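# Seat the tray level on the jewelry box dividers

## Task

Put the tray into the jewelry box upright and lying flat on top of the dividers, without disturbing the bangle. The tray must stay there on its own once the grippers have opened and pulled away, because a position held only by the robot does not count.

## Robot and tools

Robot and frame. Two arms, left_arm and right_arm, each a six-joint arm ending in a parallel two-finger gripper. All poses use one scene frame. Its origin is on the table top midway between the arms, +x points out over the table, +z points up, and left_arm sits on the +y side. left_arm's base is at (-0.011, +0.313, 0) m with quat_wxyz (+0.996, 0, 0, -0.092). right_arm's base is at (+0.004, -0.265, 0) m with quat_wxyz (+0.998, 0, 0, +0.067). The names left and right say nothing about image sides. Joint ranges in rad, base to hand: waist -2.618 to 3.054, shoulder 0.000 to 3.142, elbow 0.000 to 3.142, wrist pitch -1.571 to 1.571, wrist yaw -1.571 to 1.571, wrist roll -2.094 to 2.094. In each gripper's own frame the fingers point along +z and close along y. The reported end_effector_position is the point between the finger pads, roughly 1 cm short of the tips.

The 14-number row. Every motion command is a list of 14 numbers in [-1, 1]: first left_arm's dx, dy, dz, rx, ry, rz, opening, then the same seven for right_arm. Both arms are always included, even when one stays still. dx to rz are an offset, not a place: they are expressed in that gripper's own axes and counted from the gripper's pose in the latest result that showed it (before any such result in the scene, and for the second or later call inside one reply, they count from where the hand is when the command starts). 1.0 equals 0.6 m of travel or 180 degrees of turn. rx, ry, rz form a single rotation vector. The opening is absolute, not an offset: +1 is fully open (0.094 m), -1 is closed.

execute_actions. Argument actions is a list with zero or one item; optional pictures (boolean) controls whether camera images come back (they do by default). An empty list just reports the state. An item with rows (1 to 15 rows of 14 numbers) and steps (1 to 15, default 15) runs that many control steps of 1/30 s, one row per step, repeating the last row if rows run out. Every row is measured from the same reference pose, so rows are not added up. An item with only steps (up to 300) is a wait, counted from the previous result, so your thinking time is included. A refused call sends nothing.

move. target is one 14-number row, laid out and referenced exactly as above. speed is the path's top speed in m/s, 0.002 to 0.5, default 0.25; turning is capped at twice that value in rad/s. Each hand follows a straight path to its target, both arms finishing together, lasting 0.5 to 10 s; longer paths are cut off at 10 s. The opening is sent at the start. Paths ignore obstacles and the other arm. Hands lag, wander and may overshoot the speed, mostly near full stretch. The result adds a move: line with the ending (done, off_target, moving, held, fault) and any limits: paced means the commanded pose was clipped, held means a safety check stopped some steps and the arm may then jump ahead quickly. Each hand's remaining distance to its target is listed.

wait takes seconds (0 to 10) and sends nothing new. zoom_image takes camera (cam_high, cam_left_wrist or cam_right_wrist) and region [x0, y0, x1, y1] in image pixels from the top-left, at most 504 by 504, and gives a closer view of the latest image. read_manual only returns licence text. finished_scene takes the scene number, ends it for good and reports success; answering with no tool call at all ends everything.

Control behaviour. Per control step the commanded pose is clipped to 70 mm and 16 degrees from the measured pose; the damped IK favours position over orientation if both cannot be met. After an action the arm continues only to its last clipped pose, so check the result and send the remainder. Hands tend to finish a centimetre or more too low; sending zero offsets is not a pause, it returns the hand to its reference and can let it sag more. To hold an arm in place, send the offset back to its desired pose in the first call of a reply and zeros afterwards, aiming higher if it still droops. The simulation keeps running while you think.

Results. The state line gives each hand's position (m) and quat_wxyz in the scene frame; long reach makes it less accurate. Hand target shows where the controller is driving each hand. pose unreachable names an arm whose command the clearance check altered; HELD marks steps that were not sent. grip_measured is the finger opening on the command scale; the last Joint positions value is the opening in metres. Readings can be about 1 mm off. FAULT, MOTOR HOT (from 75 °C) and OVER-TEMPERATURE FAULT report stops; at 90 °C an arm halts for 10 s, at 100 °C it goes limp and falls, so avoid holding loads longer than needed.

Gripping. To hold something, command an opening about 0.03 below grip_measured; a smaller gap grips more gently. Pads give about 50 to 62 N, less on parts under 2 mm thick.

Cameras. cam_high is fixed above the table near (0.39, -0.41, 1.39) looking down; cam_left_wrist and cam_right_wrist are fisheye cameras on the hands. All are 504x504; calibration numbers are approximate.

Avoid: letting the arms collide or press on each other, knocking anything off the table, dropping or slamming the tray, fast contacts, and targets far past a contact point, which push hard. Occasional tugs on held parts or pushes on loose ones may happen. Finish by opening the gripper and retracting.

Each tool is called after "Request:" as name(argument=value, ...) on one line, values as JSON.

## Session

Request:
execute_actions(actions=[])

Scene clock: 0.00 s of 4500.00 s.
left_arm: end_effector_position=(+0.5420, +0.2304, +0.1633) grip_measured=+1.000 end_effector_quat_wxyz=(+0.680, -0.368, +0.618, +0.142) | right_arm: end_effector_position=(+0.3387, -0.0590, +0.1196) grip_measured=+1.000 end_effector_quat_wxyz=(-0.020, -0.413, +0.910, -0.031)
Joint positions: left_arm=[-0.266  2.276  1.431  0.751 -1.193 -0.418  0.094] | right_arm=[ 0.439  2.105  1.951 -1.466  0.055 -0.276  0.094]
Joint velocities: left_arm=[ 0.002 -0.002  0.007 -0.066  0.007 -0.081  0.   ] | right_arm=[-0.002  0.002  0.012 -0.037 -0.037  0.037  0.   ]
Hand target (left_arm): +0.542, +0.230, +0.167; +0.680, -0.368, +0.618, +0.144
Hand target (right_arm): +0.340, -0.057, +0.125; -0.011, -0.412, +0.911, -0.028

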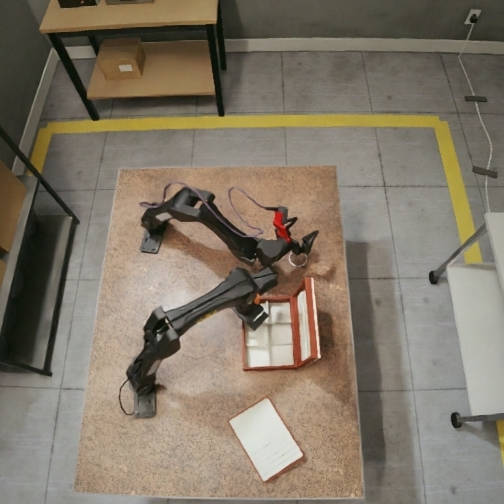

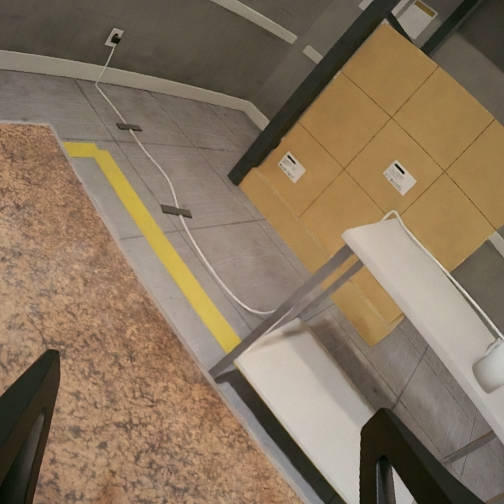

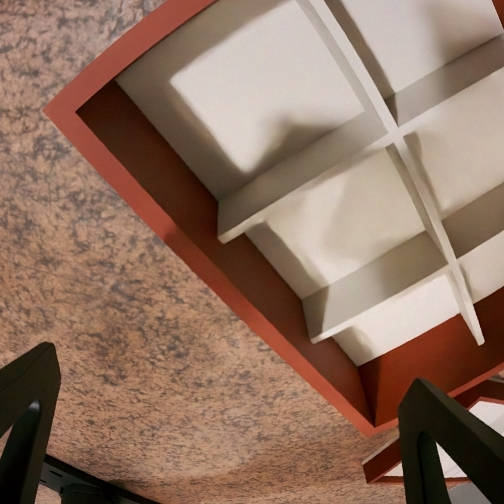

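Request:
zoom_image(camera="cam_high", region=[200, 370, 330, 500])

Request:
zoom_image(camera="cam_high", region=[210, 240, 350, 380])

Region (200, 370, 330, 500) of cam_high's 504x504 image, scaled by 3.877, with more detail than that image has.

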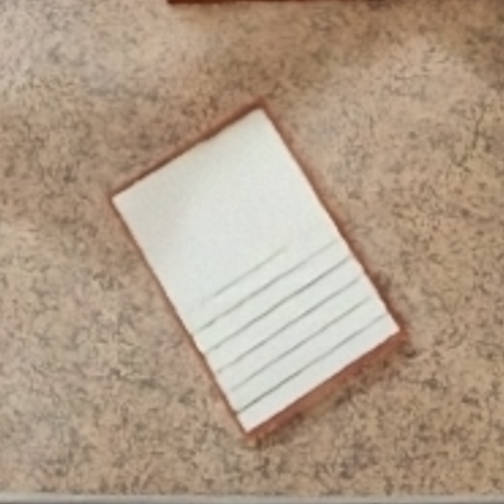

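Region (210, 240, 350, 380) of cam_high's 504x504 image, scaled by 3.600, with more detail than that image has.

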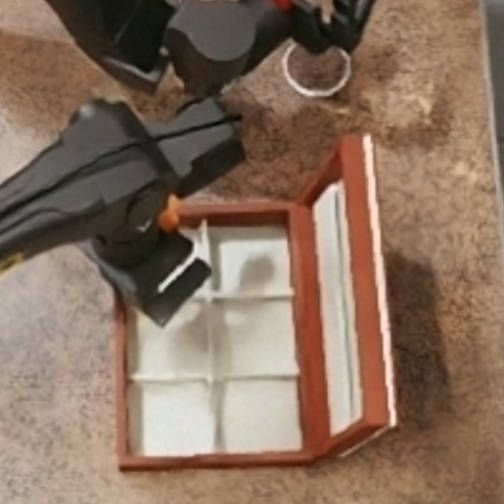

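Request:
move(target=[-0.227,0.257,-0.053,0,0,0,1,0.408,-0.445,-0.16,0,0,0.35,1])

Scene clock: 43.20 s of 4500.00 s.
left_arm: end_effector_position=(+0.3967, +0.3455, +0.2470) grip_measured=+1.000 end_effector_quat_wxyz=(+0.684, -0.372, +0.613, +0.134) | right_arm: end_effector_position=(+0.3737, -0.4069, +0.2358) grip_measured=+1.000 end_effector_quat_wxyz=(+0.103, +0.111, +0.987, -0.059)
Joint positions: left_arm=[-0.125  1.5    0.736  0.709 -1.048 -0.4    0.094] | right_arm=[-0.472  1.937  2.158 -1.564  0.068 -0.121  0.094]
Joint velocities: left_arm=[ 0.002  0.017 -0.046 -0.022 -0.007  0.007  0.   ] | right_arm=[-0.002  0.002 -0.012 -0.007  0.022 -0.037  0.   ]
Hand target (left_arm): +0.393, +0.350, +0.246; +0.680, -0.369, +0.618, +0.142
Hand target (right_arm): +0.378, -0.409, +0.242; +0.114, +0.118, +0.985, -0.061
Off the commanded pose (left_arm): 0.008 m, 1 deg.
Off the commanded pose (right_arm): 0.009 m, 12 deg.
joint sent to its limit (right arm) — the command would take joint 4 (wrist pitch) past its lower limit, so that joint was sent only as far as its limit.
After step 90, 37.43 s passed at rest.
move: off_target (right_arm)
camera_calibration (this result's frames):
cam_left_wrist: T_world_to_cam=[[0.522956, -0.590825, 0.614364, -0.160985], [-0.133342, -0.768614, -0.625662, 0.514633], [0.841865, 0.245273, -0.480733, -0.192814], [0, 0, 0, 1]] pos_world=[0.315134, 0.347732, 0.328197]
cam_right_wrist: T_world_to_cam=[[-0.0948496, -0.983167, 0.156158, -0.40253], [-0.942541, 0.139171, 0.303722, 0.377515], [-0.320342, -0.118377, -0.939876, 0.381968], [0, 0, 0, 1]] pos_world=[0.440005, -0.403077, 0.307201]

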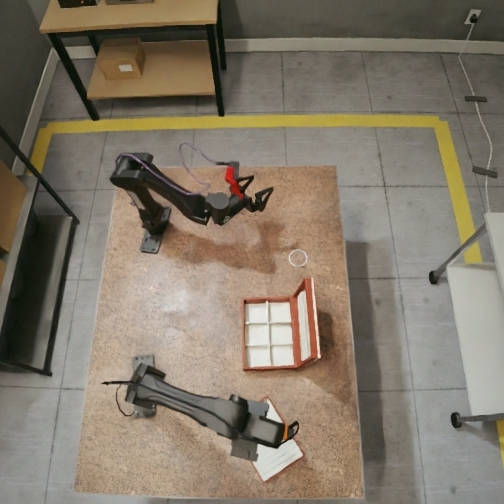

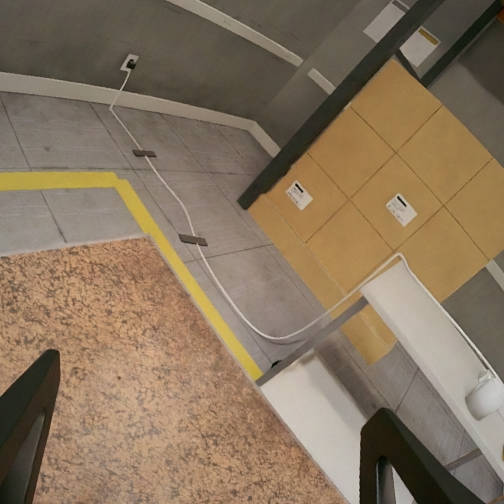

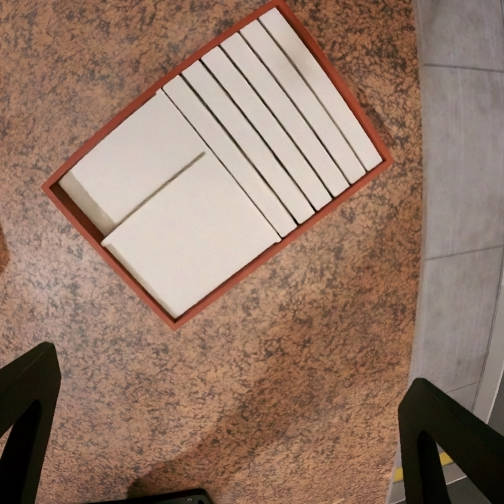

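Request:
move(target=[0,0,0,0,0,0,1,0.002,0.053,0.228,-0.001,0.078,0.25,-0.15])

Request:
zoom_image(camera="cam_high", region=[220, 260, 340, 380])

Scene clock: 69.27 s of 4500.00 s.
left_arm: end_effector_position=(+0.3968, +0.3454, +0.2466) grip_measured=+1.000 end_effector_quat_wxyz=(+0.684, -0.372, +0.613, +0.134) | right_arm: end_effector_position=(+0.4053, -0.4006, +0.1061) grip_measured=-0.148 end_effector_quat_wxyz=(+0.004, +0.485, +0.874, +0.001)
Joint positions: left_arm=[-0.125  1.5    0.736  0.706 -1.047 -0.4    0.094] | right_arm=[-0.462  2.177  2.012 -1.397  0.001  0.686  0.04 ]
Joint velocities: left_arm=[-0.012  0.007 -0.007  0.051  0.051 -0.051  0.   ] | right_arm=[-0.012 -0.027 -0.002  0.037 -0.037  0.066  0.001]
Hand target (left_arm): +0.397, +0.346, +0.247; +0.684, -0.372, +0.613, +0.134
Hand target (right_arm): +0.405, -0.396, +0.100; -0.001, +0.486, +0.874, +0.001
Off the commanded pose (left_arm): 0.000 m, 0 deg.
Off the commanded pose (right_arm): 0.009 m, 1 deg.
After step 90, 20.83 s passed at rest.
move: done
camera_calibration (this result's frames):
cam_left_wrist: T_world_to_cam=[[0.523852, -0.591626, 0.612828, -0.16055], [-0.1353, -0.768101, -0.625871, 0.514989], [0.840996, 0.244948, -0.482418, -0.192156], [0, 0, 0, 1]] pos_world=[0.315385, 0.347647, 0.328007]
cam_right_wrist: T_world_to_cam=[[-0.761209, -0.64785, 0.0291782, 0.044763], [-0.555231, 0.674311, 0.48685, 0.48374], [-0.335081, 0.354394, -0.872998, 0.459227], [0, 0, 0, 1]] pos_world=[0.45654, -0.459939, 0.16409]

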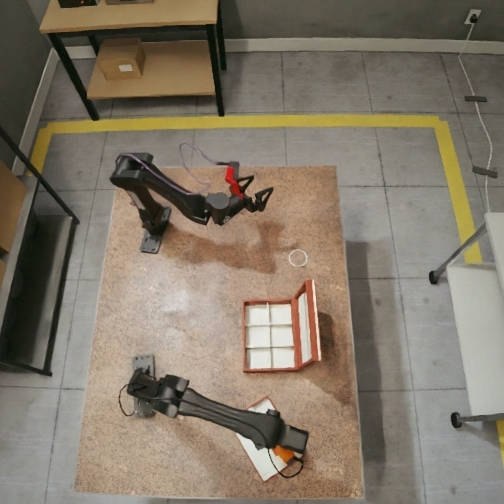

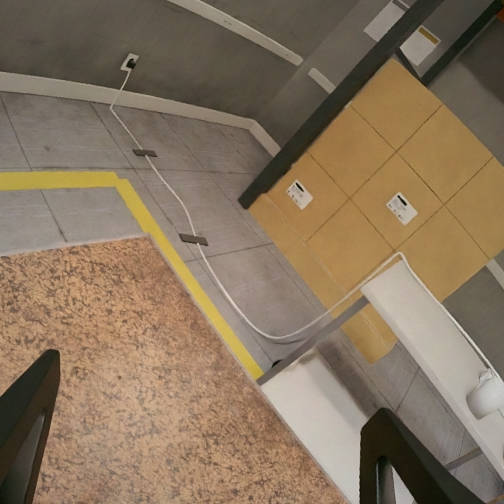

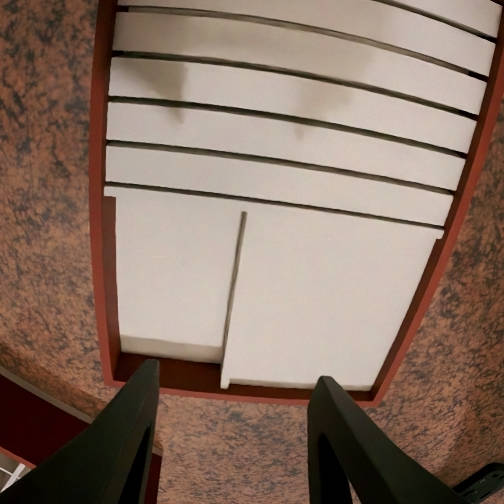

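Region (220, 260, 340, 380) of cam_high's 504x504 image, scaled by 4.200, with more detail than that image has.

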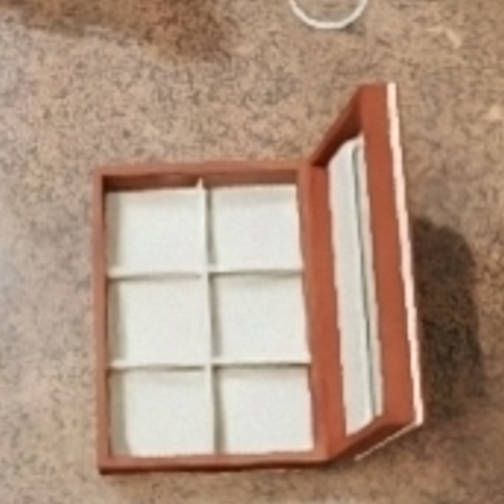

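Request:
move(target=[0,0,0,0,0,0,1,0.0075,0.001,0.142,0,0,-0.011,-0.3], speed=0.1)

Scene clock: 85.63 s of 4500.00 s.
left_arm: end_effector_position=(+0.3968, +0.3454, +0.2466) grip_measured=+1.000 end_effector_quat_wxyz=(+0.684, -0.372, +0.613, +0.134) | right_arm: end_effector_position=(+0.4041, -0.4001, +0.0288) grip_measured=-0.298 end_effector_quat_wxyz=(+0.007, +0.477, +0.879, +0.001)
Joint positions: left_arm=[-0.125  1.5    0.736  0.706 -1.047 -0.4    0.094] | right_arm=[-0.462  2.19   1.725 -1.09   0.     0.667  0.033]
Joint velocities: left_arm=[-0.002  0.007 -0.007 -0.066 -0.051 -0.022  0.   ] | right_arm=[-0.007 -0.007 -0.012 -0.051  0.037  0.022  0.   ]
Hand target (left_arm): +0.397, +0.345, +0.247; +0.684, -0.372, +0.613, +0.134
Hand target (right_arm): +0.403, -0.397, +0.021; +0.004, +0.470, +0.883, +0.000
Off the commanded pose (left_arm): 0.000 m, 0 deg.
Off the commanded pose (right_arm): 0.009 m, 1 deg.
After step 90, 12.00 s passed at rest.
move: done
camera_calibration (this result's frames):
cam_left_wrist: T_world_to_cam=[[0.523852, -0.591626, 0.612828, -0.16055], [-0.1353, -0.768101, -0.625871, 0.514989], [0.840996, 0.244948, -0.482418, -0.192156], [0, 0, 0, 1]] pos_world=[0.315385, 0.347647, 0.328007]
cam_right_wrist: T_world_to_cam=[[-0.749126, -0.661919, 0.0259668, 0.0360068], [-0.57057, 0.664665, 0.482359, 0.522884], [-0.336542, 0.346532, -0.875589, 0.388669], [0, 0, 0, 1]] pos_world=[0.456119, -0.458395, 0.0871615]

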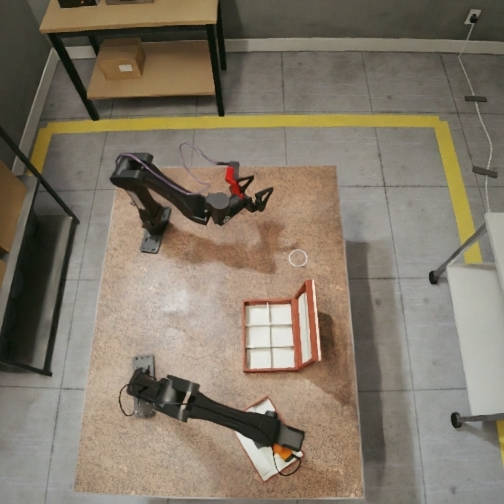

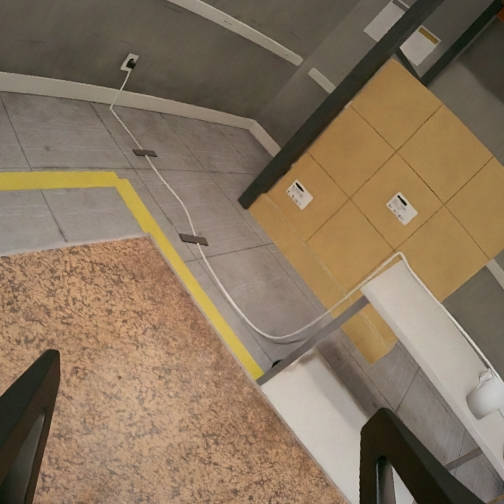

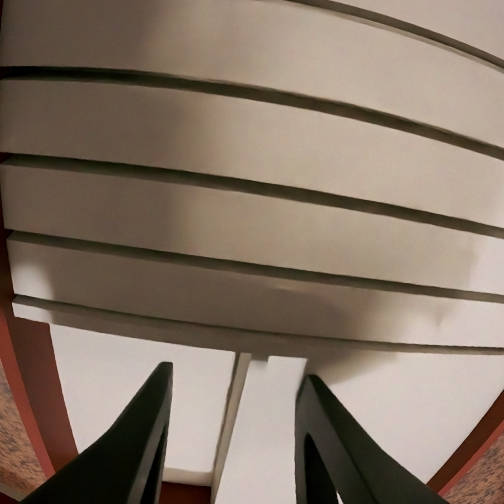

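Centred. Lower a bit more.

Request:
move(target=[0,0,0,0,0,0,1,0.004,0,0.024,0,0,-0.008,-0.3], speed=0.03)

Request:
move(target=[0,0,0,0,0,0,1,0,0,0,0,0,0,-1])

Scene clock: 89.63 s of 4500.00 s.
left_arm: end_effector_position=(+0.3968, +0.3454, +0.2466) grip_measured=+1.000 end_effector_quat_wxyz=(+0.684, -0.372, +0.613, +0.134) | right_arm: end_effector_position=(+0.4056, -0.4006, +0.0278) grip_measured=-0.298 end_effector_quat_wxyz=(+0.011, +0.473, +0.881, +0.002)
Joint positions: left_arm=[-0.125  1.5    0.736  0.706 -1.047 -0.4    0.094] | right_arm=[-0.462  2.19   1.72  -1.079  0.     0.657  0.033]
Joint velocities: left_arm=[-0.002 -0.002 -0.007  0.022 -0.11   0.007  0.   ] | right_arm=[-0.002 -0.007  0.002  0.066  0.022 -0.022  0.   ]
Hand target (left_arm): +0.397, +0.345, +0.247; +0.684, -0.372, +0.613, +0.134
Hand target (right_arm): +0.403, -0.398, +0.015; +0.007, +0.466, +0.885, +0.001
Off the commanded pose (left_arm): 0.000 m, 0 deg.
Off the commanded pose (right_arm): 0.014 m, 1 deg.
After step 90, 0.30 s passed at rest.
move: off_target (right_arm)
camera_calibration (this result's frames):
cam_left_wrist: T_world_to_cam=[[0.523852, -0.591626, 0.612828, -0.16055], [-0.1353, -0.768101, -0.625871, 0.514989], [0.840996, 0.244948, -0.482418, -0.192156], [0, 0, 0, 1]] pos_world=[0.315385, 0.347647, 0.328007]
cam_right_wrist: T_world_to_cam=[[-0.74269, -0.669255, 0.0225605, 0.0313542], [-0.580401, 0.660159, 0.476786, 0.526882], [-0.333985, 0.34101, -0.87873, 0.385305], [0, 0, 0, 1]] pos_world=[0.457775, -0.458234, 0.086662]

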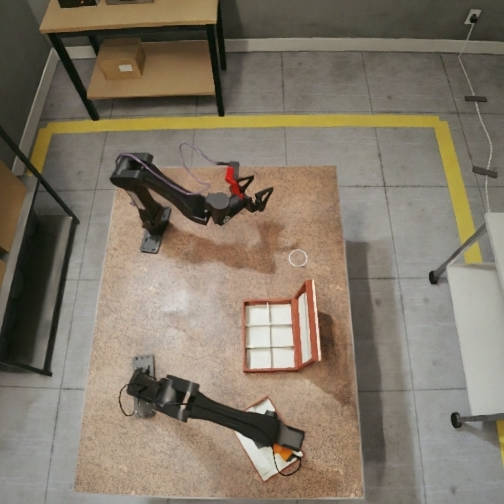

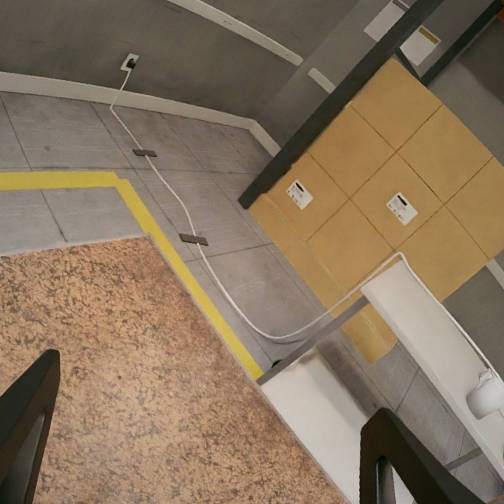

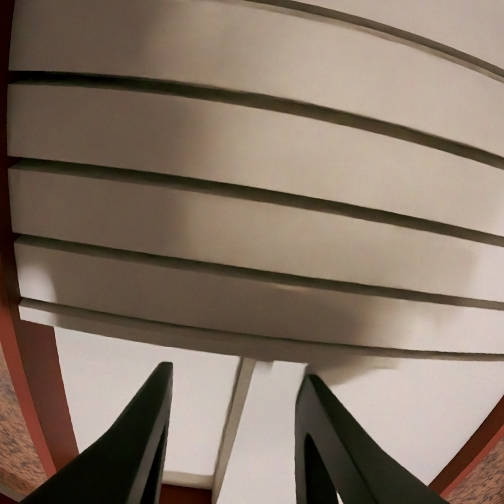

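Scene clock: 90.13 s of 4500.00 s.
left_arm: end_effector_position=(+0.3968, +0.3454, +0.2466) grip_measured=+1.000 end_effector_quat_wxyz=(+0.684, -0.372, +0.613, +0.134) | right_arm: end_effector_position=(+0.4019, -0.4022, +0.0277) grip_measured=-0.969 end_effector_quat_wxyz=(+0.006, +0.473, +0.881, -0.005)
Joint positions: left_arm=[-0.125  1.5    0.736  0.706 -1.047 -0.4    0.094] | right_arm=[-0.463  2.19   1.72  -1.091  0.013  0.657  0.001]
Joint velocities: left_arm=[ 0.007  0.017 -0.002 -0.081 -0.154 -0.051  0.   ] | right_arm=[ 0.002 -0.017  0.027 -0.051  0.022 -0.007 -0.002]
Hand target (left_arm): +0.397, +0.345, +0.247; +0.684, -0.372, +0.613, +0.134
Hand target (right_arm): +0.406, -0.401, +0.028; +0.011, +0.473, +0.881, +0.002
Off the commanded pose (left_arm): 0.000 m, 0 deg.
Off the commanded pose (right_arm): 0.004 m, 1 deg.
move: done
camera_calibration (this result's frames):
cam_left_wrist: T_world_to_cam=[[0.523852, -0.591626, 0.612828, -0.16055], [-0.1353, -0.768101, -0.625871, 0.514989], [0.840996, 0.244948, -0.482418, -0.192156], [0, 0, 0, 1]] pos_world=[0.315385, 0.347647, 0.328007]
cam_right_wrist: T_world_to_cam=[[-0.743107, -0.668006, 0.0394971, 0.0276951], [-0.572036, 0.664758, 0.480491, 0.524164], [-0.347226, 0.334462, -0.87611, 0.387186], [0, 0, 0, 1]] pos_world=[0.454863, -0.459441, 0.0862675]

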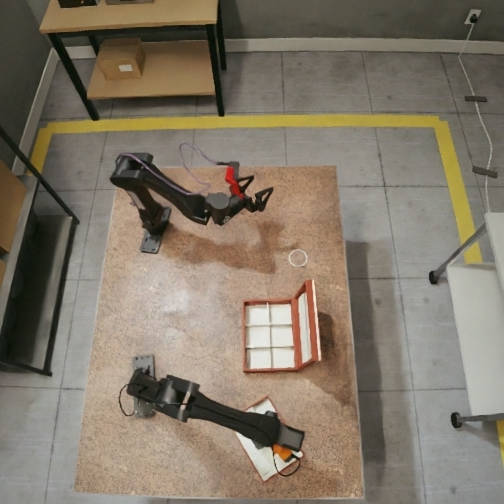

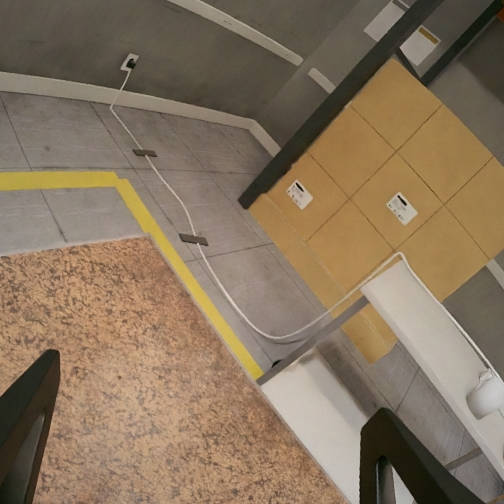

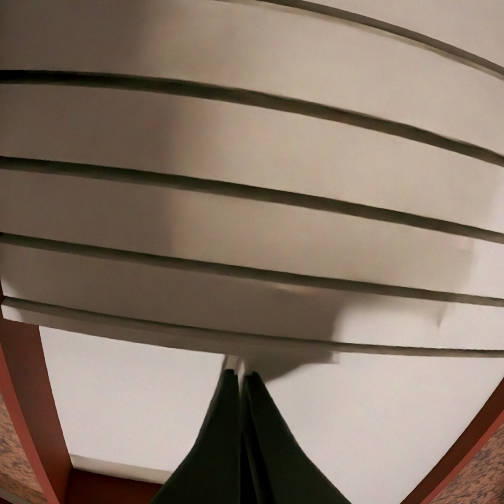

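Request:
move(target=[0,0,0,0,0,0,1,0,0,-0.17,0,0,0,-1], speed=0.1)

Request:
move(target=[0,0,0,0,0,0,1,0.083,-0.065,0,0,0,-0.83,-1], speed=0.3)

Scene clock: 112.17 s of 4500.00 s.
left_arm: end_effector_position=(+0.3968, +0.3454, +0.2466) grip_measured=+1.000 end_effector_quat_wxyz=(+0.684, -0.372, +0.613, +0.134) | right_arm: end_effector_position=(+0.3948, -0.3992, +0.1107) grip_measured=-0.970 end_effector_quat_wxyz=(-0.020, +0.473, +0.881, -0.008)
Joint positions: left_arm=[-0.125  1.5    0.736  0.706 -1.047 -0.4    0.094] | right_arm=[-0.463  2.19   2.051 -1.473  0.01   0.657  0.001]
Joint velocities: left_arm=[ 0.002 -0.012 -0.002 -0.007 -0.007  0.066  0.   ] | right_arm=[ 0.022 -0.007 -0.002 -0.051 -0.125 -0.007  0.   ]
Hand target (left_arm): +0.397, +0.345, +0.247; +0.684, -0.372, +0.613, +0.134
Hand target (right_arm): +0.401, -0.400, +0.130; +0.006, +0.473, +0.881, -0.005
Off the commanded pose (left_arm): 0.000 m, 0 deg.
Off the commanded pose (right_arm): 0.020 m, 3 deg.
After step 90, 17.40 s passed at rest.
move: off_target (right_arm)
camera_calibration (this result's frames):
cam_left_wrist: T_world_to_cam=[[0.523852, -0.591626, 0.612828, -0.16055], [-0.1353, -0.768101, -0.625871, 0.514989], [0.840996, 0.244948, -0.482418, -0.192156], [0, 0, 0, 1]] pos_world=[0.315385, 0.347647, 0.328007]
cam_right_wrist: T_world_to_cam=[[-0.740672, -0.668974, 0.0622713, 0.0172917], [-0.547728, 0.654898, 0.520675, 0.460285], [-0.389099, 0.351542, -0.851481, 0.477069], [0, 0, 0, 1]] pos_world=[0.450546, -0.457582, 0.16548]

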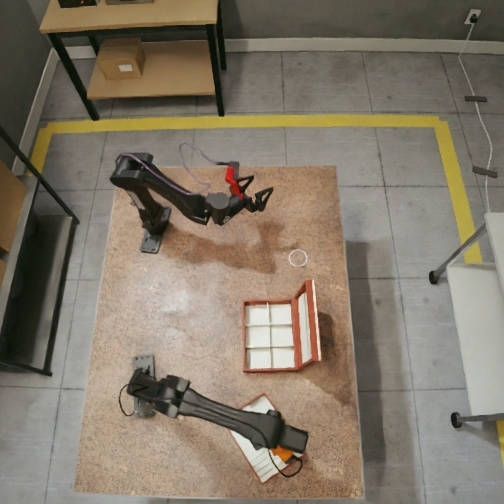

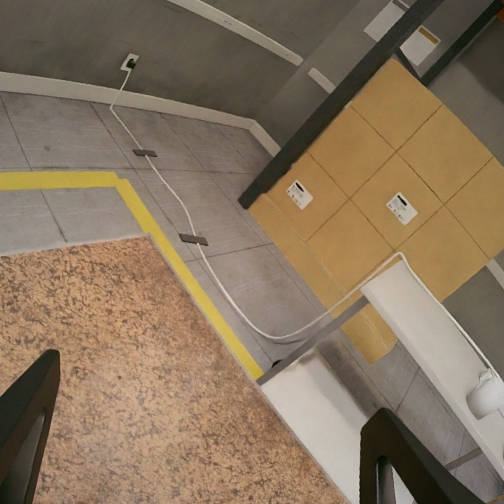

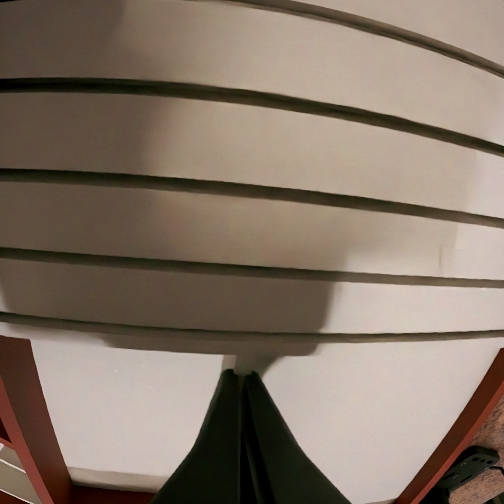

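Scene clock: 117.10 s of 4500.00 s.
left_arm: end_effector_position=(+0.3968, +0.3454, +0.2466) grip_measured=+1.000 end_effector_quat_wxyz=(+0.684, -0.372, +0.613, +0.134) | right_arm: end_effector_position=(+0.3385, -0.3815, +0.1046) grip_measured=-0.970 end_effector_quat_wxyz=(-0.021, -0.720, +0.693, +0.023)
Joint positions: left_arm=[-0.125  1.5    0.736  0.706 -1.047 -0.4    0.094] | right_arm=[-0.463  1.949  1.664 -1.345  0.018 -1.937  0.001]
Joint velocities: left_arm=[-0.002  0.012  0.002 -0.007  0.066 -0.037  0.   ] | right_arm=[-0.012 -0.007  0.012  0.007 -0.022 -0.081  0.   ]
Hand target (left_arm): +0.397, +0.345, +0.247; +0.684, -0.372, +0.613, +0.134
Hand target (right_arm): +0.335, -0.379, +0.113; +0.013, +0.725, -0.689, -0.017
Off the commanded pose (left_arm): 0.000 m, 0 deg.
Off the commanded pose (right_arm): 0.010 m, 1 deg.
move: done
camera_calibration (this result's frames):
cam_left_wrist: T_world_to_cam=[[0.523852, -0.591626, 0.612828, -0.16055], [-0.1353, -0.768101, -0.625871, 0.514989], [0.840996, 0.244948, -0.482418, -0.192156], [0, 0, 0, 1]] pos_world=[0.315385, 0.347647, 0.328007]
cam_right_wrist: T_world_to_cam=[[0.982364, 0.185005, -0.027109, -0.260247], [0.174995, -0.858604, 0.481846, -0.397005], [0.0658679, -0.478092, -0.875837, -0.0242384], [0, 0, 0, 1]] pos_world=[0.326727, -0.304312, 0.163011]

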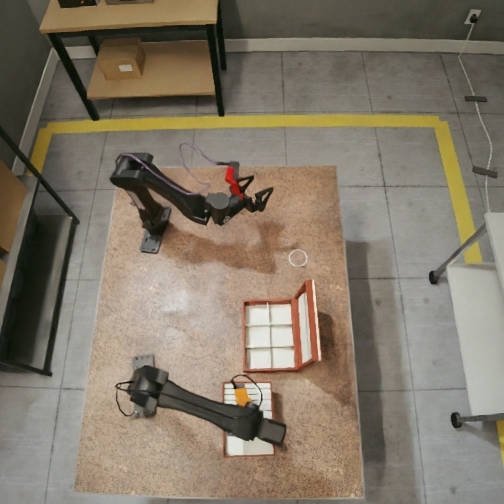

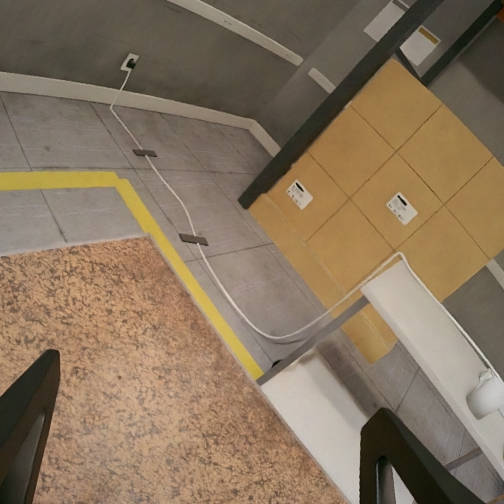

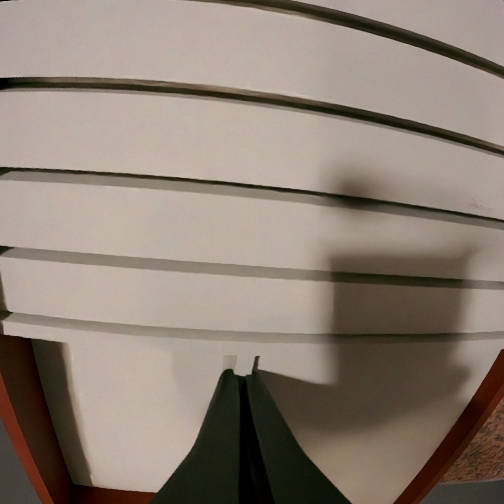

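Request:
move(target=[0,0,0,0,0,0,1,0,0,-0.06,0.02,-0.017,0,-1], speed=0.1)

Request:
move(target=[0,0,0,0,0,0,1,-0.42,-0.095,-0.03,0.01,0,0,-1], speed=0.12)

Request:
zoom_image(camera="cam_high", region=[210, 260, 340, 390])

Scene clock: 129.00 s of 4500.00 s.
left_arm: end_effector_position=(+0.3968, +0.3454, +0.2466) grip_measured=+1.000 end_effector_quat_wxyz=(+0.684, -0.372, +0.613, +0.134) | right_arm: end_effector_position=(+0.3372, -0.3806, +0.1199) grip_measured=-0.970 end_effector_quat_wxyz=(+0.000, -0.720, +0.693, +0.037)
Joint positions: left_arm=[-0.125  1.5    0.736  0.706 -1.047 -0.4    0.094] | right_arm=[-0.486  1.949  1.724 -1.412 -0.03  -1.96   0.001]
Joint velocities: left_arm=[-0.012 -0.002 -0.007  0.022 -0.037 -0.066  0.   ] | right_arm=[-0.017 -0.027 -0.007  0.037 -0.037  0.037 -0.001]
Hand target (left_arm): +0.397, +0.345, +0.247; +0.684, -0.372, +0.613, +0.134
Hand target (right_arm): +0.340, -0.381, +0.140; -0.021, +0.720, -0.693, -0.020
Off the commanded pose (left_arm): 0.000 m, 0 deg.
Off the commanded pose (right_arm): 0.021 m, 3 deg.
After step 90, 7.93 s passed at rest.
move: off_target (right_arm)
camera_calibration (this result's frames):
cam_left_wrist: T_world_to_cam=[[0.523852, -0.591626, 0.612828, -0.16055], [-0.1353, -0.768101, -0.625871, 0.514989], [0.840996, 0.244948, -0.482418, -0.192156], [0, 0, 0, 1]] pos_world=[0.315385, 0.347647, 0.328007]
cam_right_wrist: T_world_to_cam=[[0.983101, 0.182866, -0.00849445, -0.26205], [0.167818, -0.881719, 0.440919, -0.404797], [0.0731394, -0.434894, -0.897507, 0.00626153], [0, 0, 0, 1]] pos_world=[0.325096, -0.306273, 0.181876]

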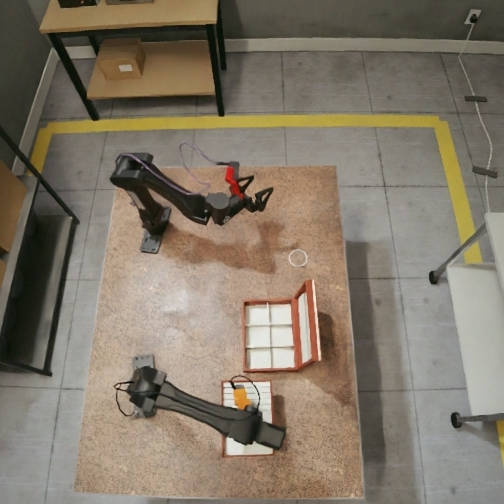

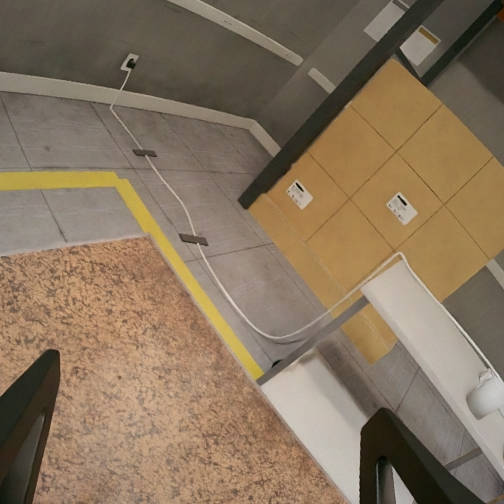

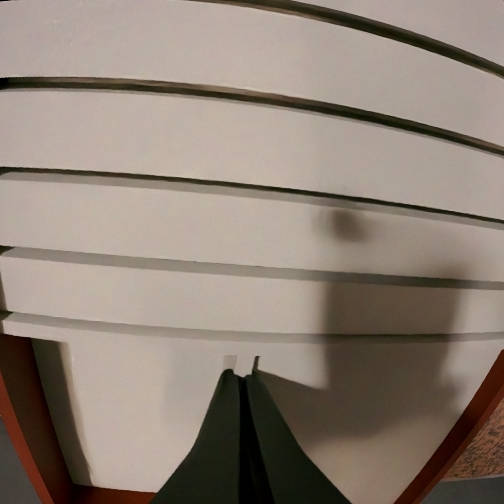

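Scene clock: 131.73 s of 4500.00 s.
left_arm: end_effector_position=(+0.3968, +0.3454, +0.2466) grip_measured=+1.000 end_effector_quat_wxyz=(+0.684, -0.372, +0.613, +0.134) | right_arm: end_effector_position=(+0.3831, -0.1343, +0.1366) grip_measured=-0.970 end_effector_quat_wxyz=(-0.006, -0.722, +0.691, +0.025)
Joint positions: left_arm=[-0.125  1.5    0.736  0.706 -1.047 -0.4    0.094] | right_arm=[ 0.178  2.137  2.069 -1.537 -0.038 -1.302  0.001]
Joint velocities: left_arm=[-0.002 -0.007  0.007  0.037  0.022 -0.007  0.   ] | right_arm=[-0.012 -0.007  0.007 -0.037 -0.051 -0.037  0.   ]
Hand target (left_arm): +0.397, +0.345, +0.247; +0.684, -0.372, +0.613, +0.134
Hand target (right_arm): +0.387, -0.129, +0.146; -0.009, +0.720, -0.694, -0.026
Off the commanded pose (left_arm): 0.000 m, 0 deg.
Off the commanded pose (right_arm): 0.014 m, 2 deg.
move: off_target (right_arm)
camera_calibration (this result's frames):
cam_left_wrist: T_world_to_cam=[[0.523852, -0.591626, 0.612828, -0.16055], [-0.1353, -0.768101, -0.625871, 0.514989], [0.840996, 0.244948, -0.482418, -0.192156], [0, 0, 0, 1]] pos_world=[0.315385, 0.347647, 0.328007]
cam_right_wrist: T_world_to_cam=[[0.98187, 0.18948, -0.00526774, -0.351174], [0.170227, -0.869195, 0.464243, -0.205107], [0.0833864, -0.456724, -0.885692, 0.116497], [0, 0, 0, 1]] pos_world=[0.370008, -0.05853, 0.19655]

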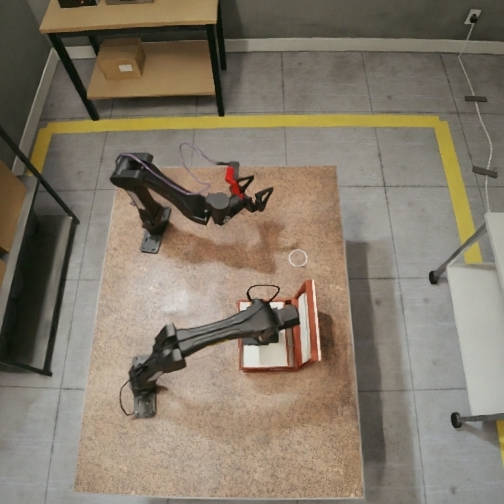

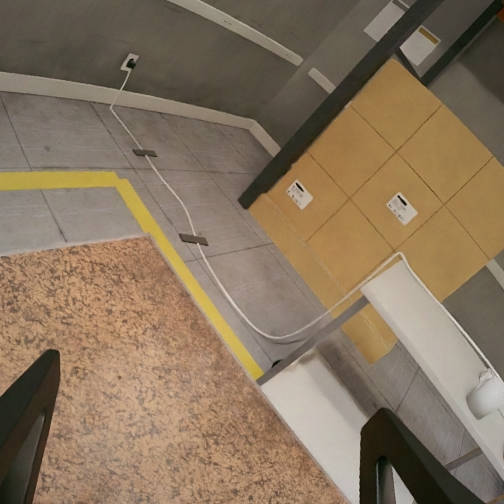

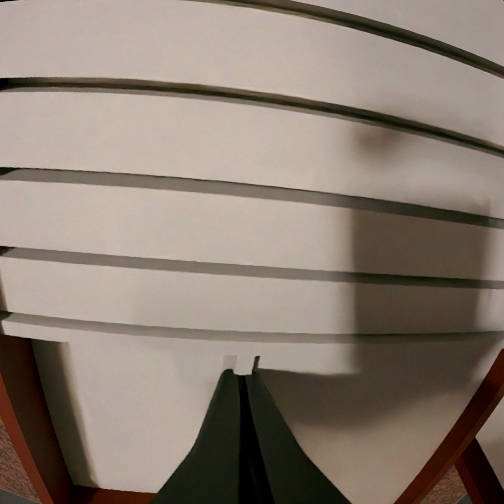

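Region (210, 260, 340, 390) of cam_high's 504x504 image, scaled by 3.877, with more detail than that image has.

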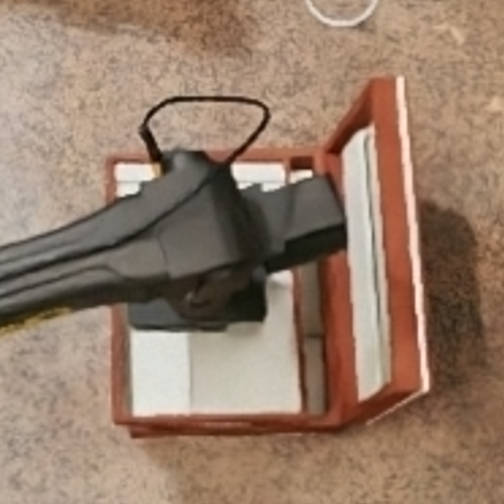

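Request:
move(target=[0,0,0,0,0,0,1,-0.015,-0.025,0.055,0.012,0,0,-1], speed=0.05)

Request:
zoom_image(camera="cam_high", region=[225, 280, 325, 380])

Scene clock: 144.70 s of 4500.00 s.
left_arm: end_effector_position=(+0.3968, +0.3454, +0.2466) grip_measured=+1.000 end_effector_quat_wxyz=(+0.684, -0.372, +0.613, +0.134) | right_arm: end_effector_position=(+0.3985, -0.1292, +0.1055) grip_measured=-0.970 end_effector_quat_wxyz=(+0.007, -0.722, +0.692, +0.010)
Joint positions: left_arm=[-0.125  1.5    0.736  0.706 -1.047 -0.4    0.094] | right_arm=[ 0.184  2.154  1.972 -1.387 -0.023 -1.293  0.001]
Joint velocities: left_arm=[-0.027 -0.007  0.007 -0.037  0.007 -0.007  0.   ] | right_arm=[ 0.007  0.007 -0.022  0.007 -0.007 -0.007 -0.   ]
Hand target (left_arm): +0.397, +0.345, +0.247; +0.684, -0.372, +0.613, +0.134
Hand target (right_arm): +0.396, -0.124, +0.103; -0.007, +0.722, -0.692, -0.012
Off the commanded pose (left_arm): 0.000 m, 0 deg.
Off the commanded pose (right_arm): 0.006 m, 0 deg.
After step 90, 8.77 s passed at rest.
move: done
camera_calibration (this result's frames):
cam_left_wrist: T_world_to_cam=[[0.523852, -0.591626, 0.612828, -0.16055], [-0.1353, -0.768101, -0.625871, 0.514989], [0.840996, 0.244948, -0.482418, -0.192156], [0, 0, 0, 1]] pos_world=[0.315385, 0.347647, 0.328007]
cam_right_wrist: T_world_to_cam=[[0.981776, 0.187142, 0.0330849, -0.371682], [0.149513, -0.868064, 0.473404, -0.181397], [0.117314, -0.45983, -0.880224, 0.0755014], [0, 0, 0, 1]] pos_world=[0.383173, -0.0531893, 0.164629]

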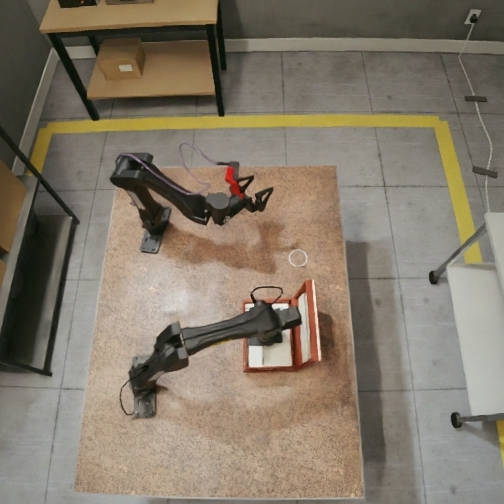

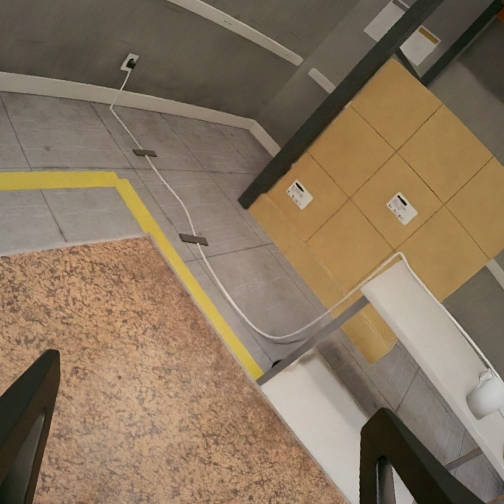

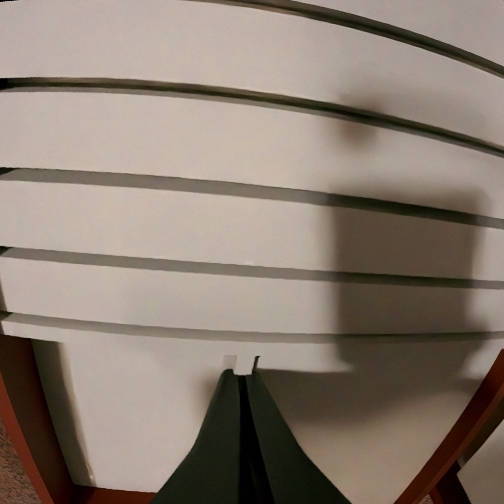

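Region (225, 280, 325, 380) of cam_high's 504x504 image, scaled by 5.040, with more detail than that image has.

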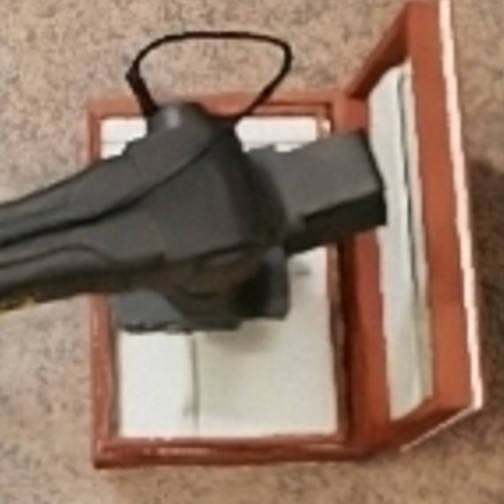

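Request:
move(target=[0,0,0,0,0,0,1,-0.003,-0.002,0.035,0,0,0,-1], speed=0.02)

Request:
zoom_image(camera="cam_high", region=[225, 280, 325, 380])

Scene clock: 159.90 s of 4500.00 s.
left_arm: end_effector_position=(+0.3968, +0.3454, +0.2466) grip_measured=+1.000 end_effector_quat_wxyz=(+0.684, -0.372, +0.613, +0.134) | right_arm: end_effector_position=(+0.4008, -0.1294, +0.0902) grip_measured=-0.970 end_effector_quat_wxyz=(+0.009, -0.722, +0.692, +0.006)
Joint positions: left_arm=[-0.125  1.5    0.736  0.706 -1.047 -0.4    0.094] | right_arm=[ 0.184  2.154  1.912 -1.319 -0.018 -1.293  0.001]
Joint velocities: left_arm=[-0.007 -0.002  0.007 -0.007 -0.007  0.007  0.   ] | right_arm=[ 0.007  0.002 -0.012 -0.022  0.022 -0.037 -0.   ]
Hand target (left_arm): +0.397, +0.345, +0.247; +0.684, -0.372, +0.613, +0.134
Hand target (right_arm): +0.399, -0.127, +0.084; -0.006, +0.722, -0.692, -0.010
Off the commanded pose (left_arm): 0.000 m, 0 deg.
Off the commanded pose (right_arm): 0.006 m, 0 deg.
After step 90, 10.93 s passed at rest.
move: done
camera_calibration (this result's frames):
cam_left_wrist: T_world_to_cam=[[0.523852, -0.591626, 0.612828, -0.16055], [-0.1353, -0.768101, -0.625871, 0.514989], [0.840996, 0.244948, -0.482418, -0.192156], [0, 0, 0, 1]] pos_world=[0.315385, 0.347647, 0.328007]
cam_right_wrist: T_world_to_cam=[[0.981484, 0.187205, 0.0405348, -0.373964], [0.145649, -0.866855, 0.476811, -0.173293], [0.124399, -0.462078, -0.878071, 0.058446], [0, 0, 0, 1]] pos_world=[0.385009, -0.0532049, 0.149106]

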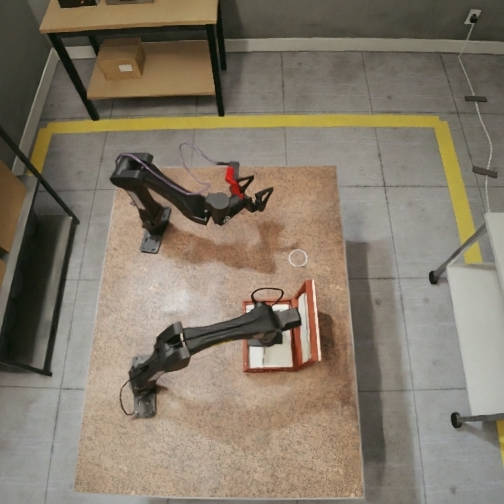

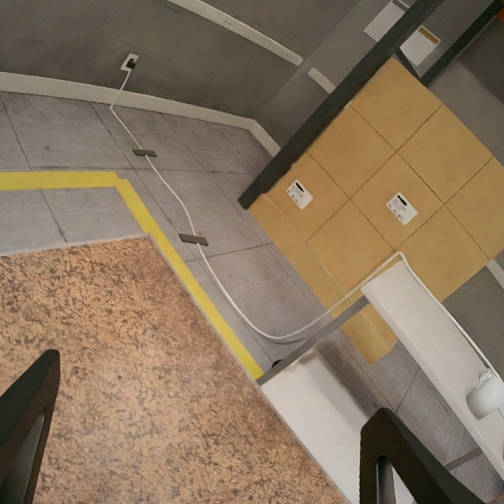

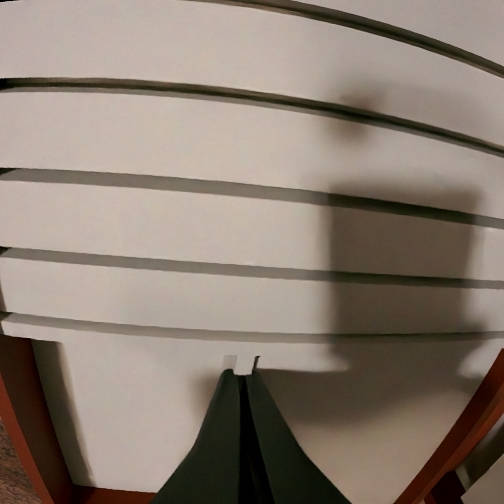

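Region (225, 280, 325, 380) of cam_high's 504x504 image, scaled by 5.040, with more detail than that image has.

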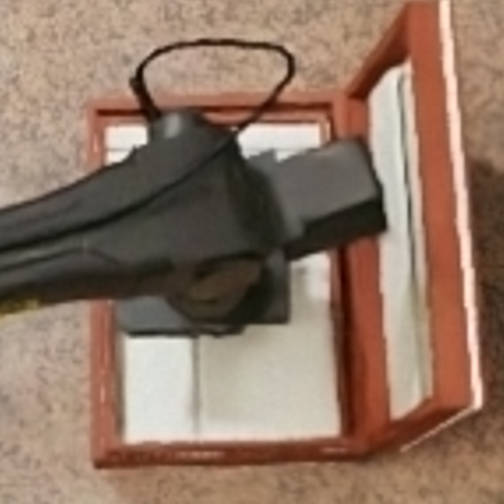

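Request:
move(target=[0,0,0,0,0,0,1,-0.013,0.001,0.005,0,0,0.008,-1], speed=0.02)

Request:
zoom_image(camera="cam_high", region=[225, 280, 325, 380])

Scene clock: 167.17 s of 4500.00 s.
left_arm: end_effector_position=(+0.3968, +0.3454, +0.2466) grip_measured=+1.000 end_effector_quat_wxyz=(+0.684, -0.372, +0.613, +0.134) | right_arm: end_effector_position=(+0.4008, -0.1270, +0.0902) grip_measured=-0.970 end_effector_quat_wxyz=(+0.008, -0.713, +0.701, +0.003)
Joint positions: left_arm=[-0.125  1.5    0.736  0.706 -1.047 -0.4    0.094] | right_arm=[ 0.192  2.154  1.912 -1.316 -0.012 -1.26   0.001]
Joint velocities: left_arm=[-0.007 -0.002  0.007 -0.037 -0.066  0.007  0.   ] | right_arm=[ 0.007 -0.012 -0.017  0.007  0.007 -0.007 -0.   ]
Hand target (left_arm): +0.397, +0.345, +0.247; +0.684, -0.372, +0.613, +0.134
Hand target (right_arm): +0.400, -0.122, +0.087; -0.008, +0.713, -0.701, -0.006
Off the commanded pose (left_arm): 0.000 m, 0 deg.
Off the commanded pose (right_arm): 0.006 m, 0 deg.
After step 90, 3.30 s passed at rest.
move: done
camera_calibration (this result's frames):
cam_left_wrist: T_world_to_cam=[[0.523852, -0.591626, 0.612828, -0.16055], [-0.1353, -0.768101, -0.625871, 0.514989], [0.840996, 0.244948, -0.482418, -0.192156], [0, 0, 0, 1]] pos_world=[0.315385, 0.347647, 0.328007]
cam_right_wrist: T_world_to_cam=[[0.985786, 0.162186, 0.0438347, -0.379595], [0.121455, -0.868235, 0.481058, -0.162153], [0.11608, -0.468897, -0.875592, 0.0617487], [0, 0, 0, 1]] pos_world=[0.386726, -0.050268, 0.148711]

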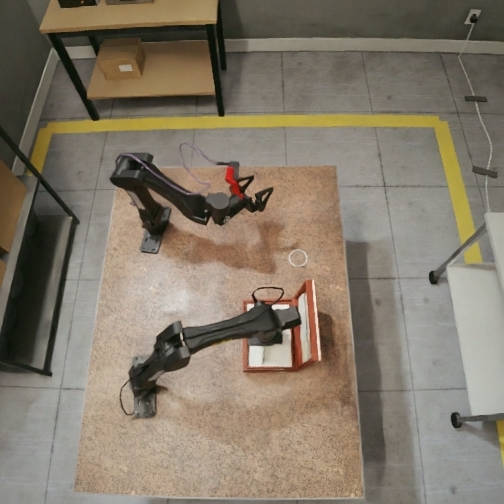

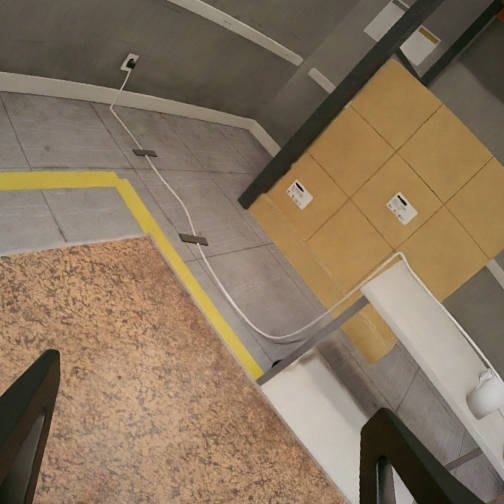

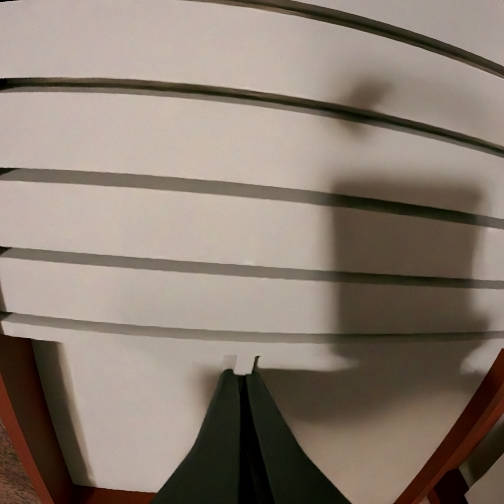

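Region (225, 280, 325, 380) of cam_high's 504x504 image, scaled by 5.040, with more detail than that image has.

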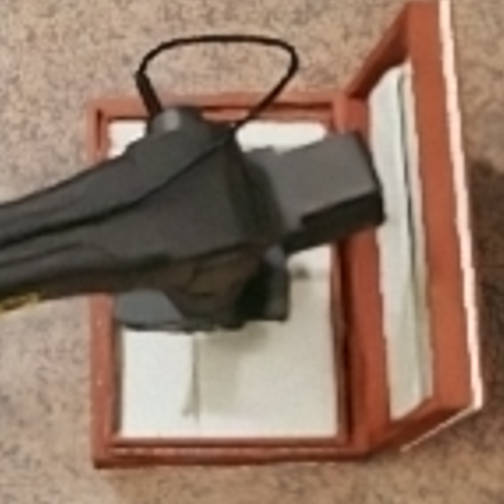

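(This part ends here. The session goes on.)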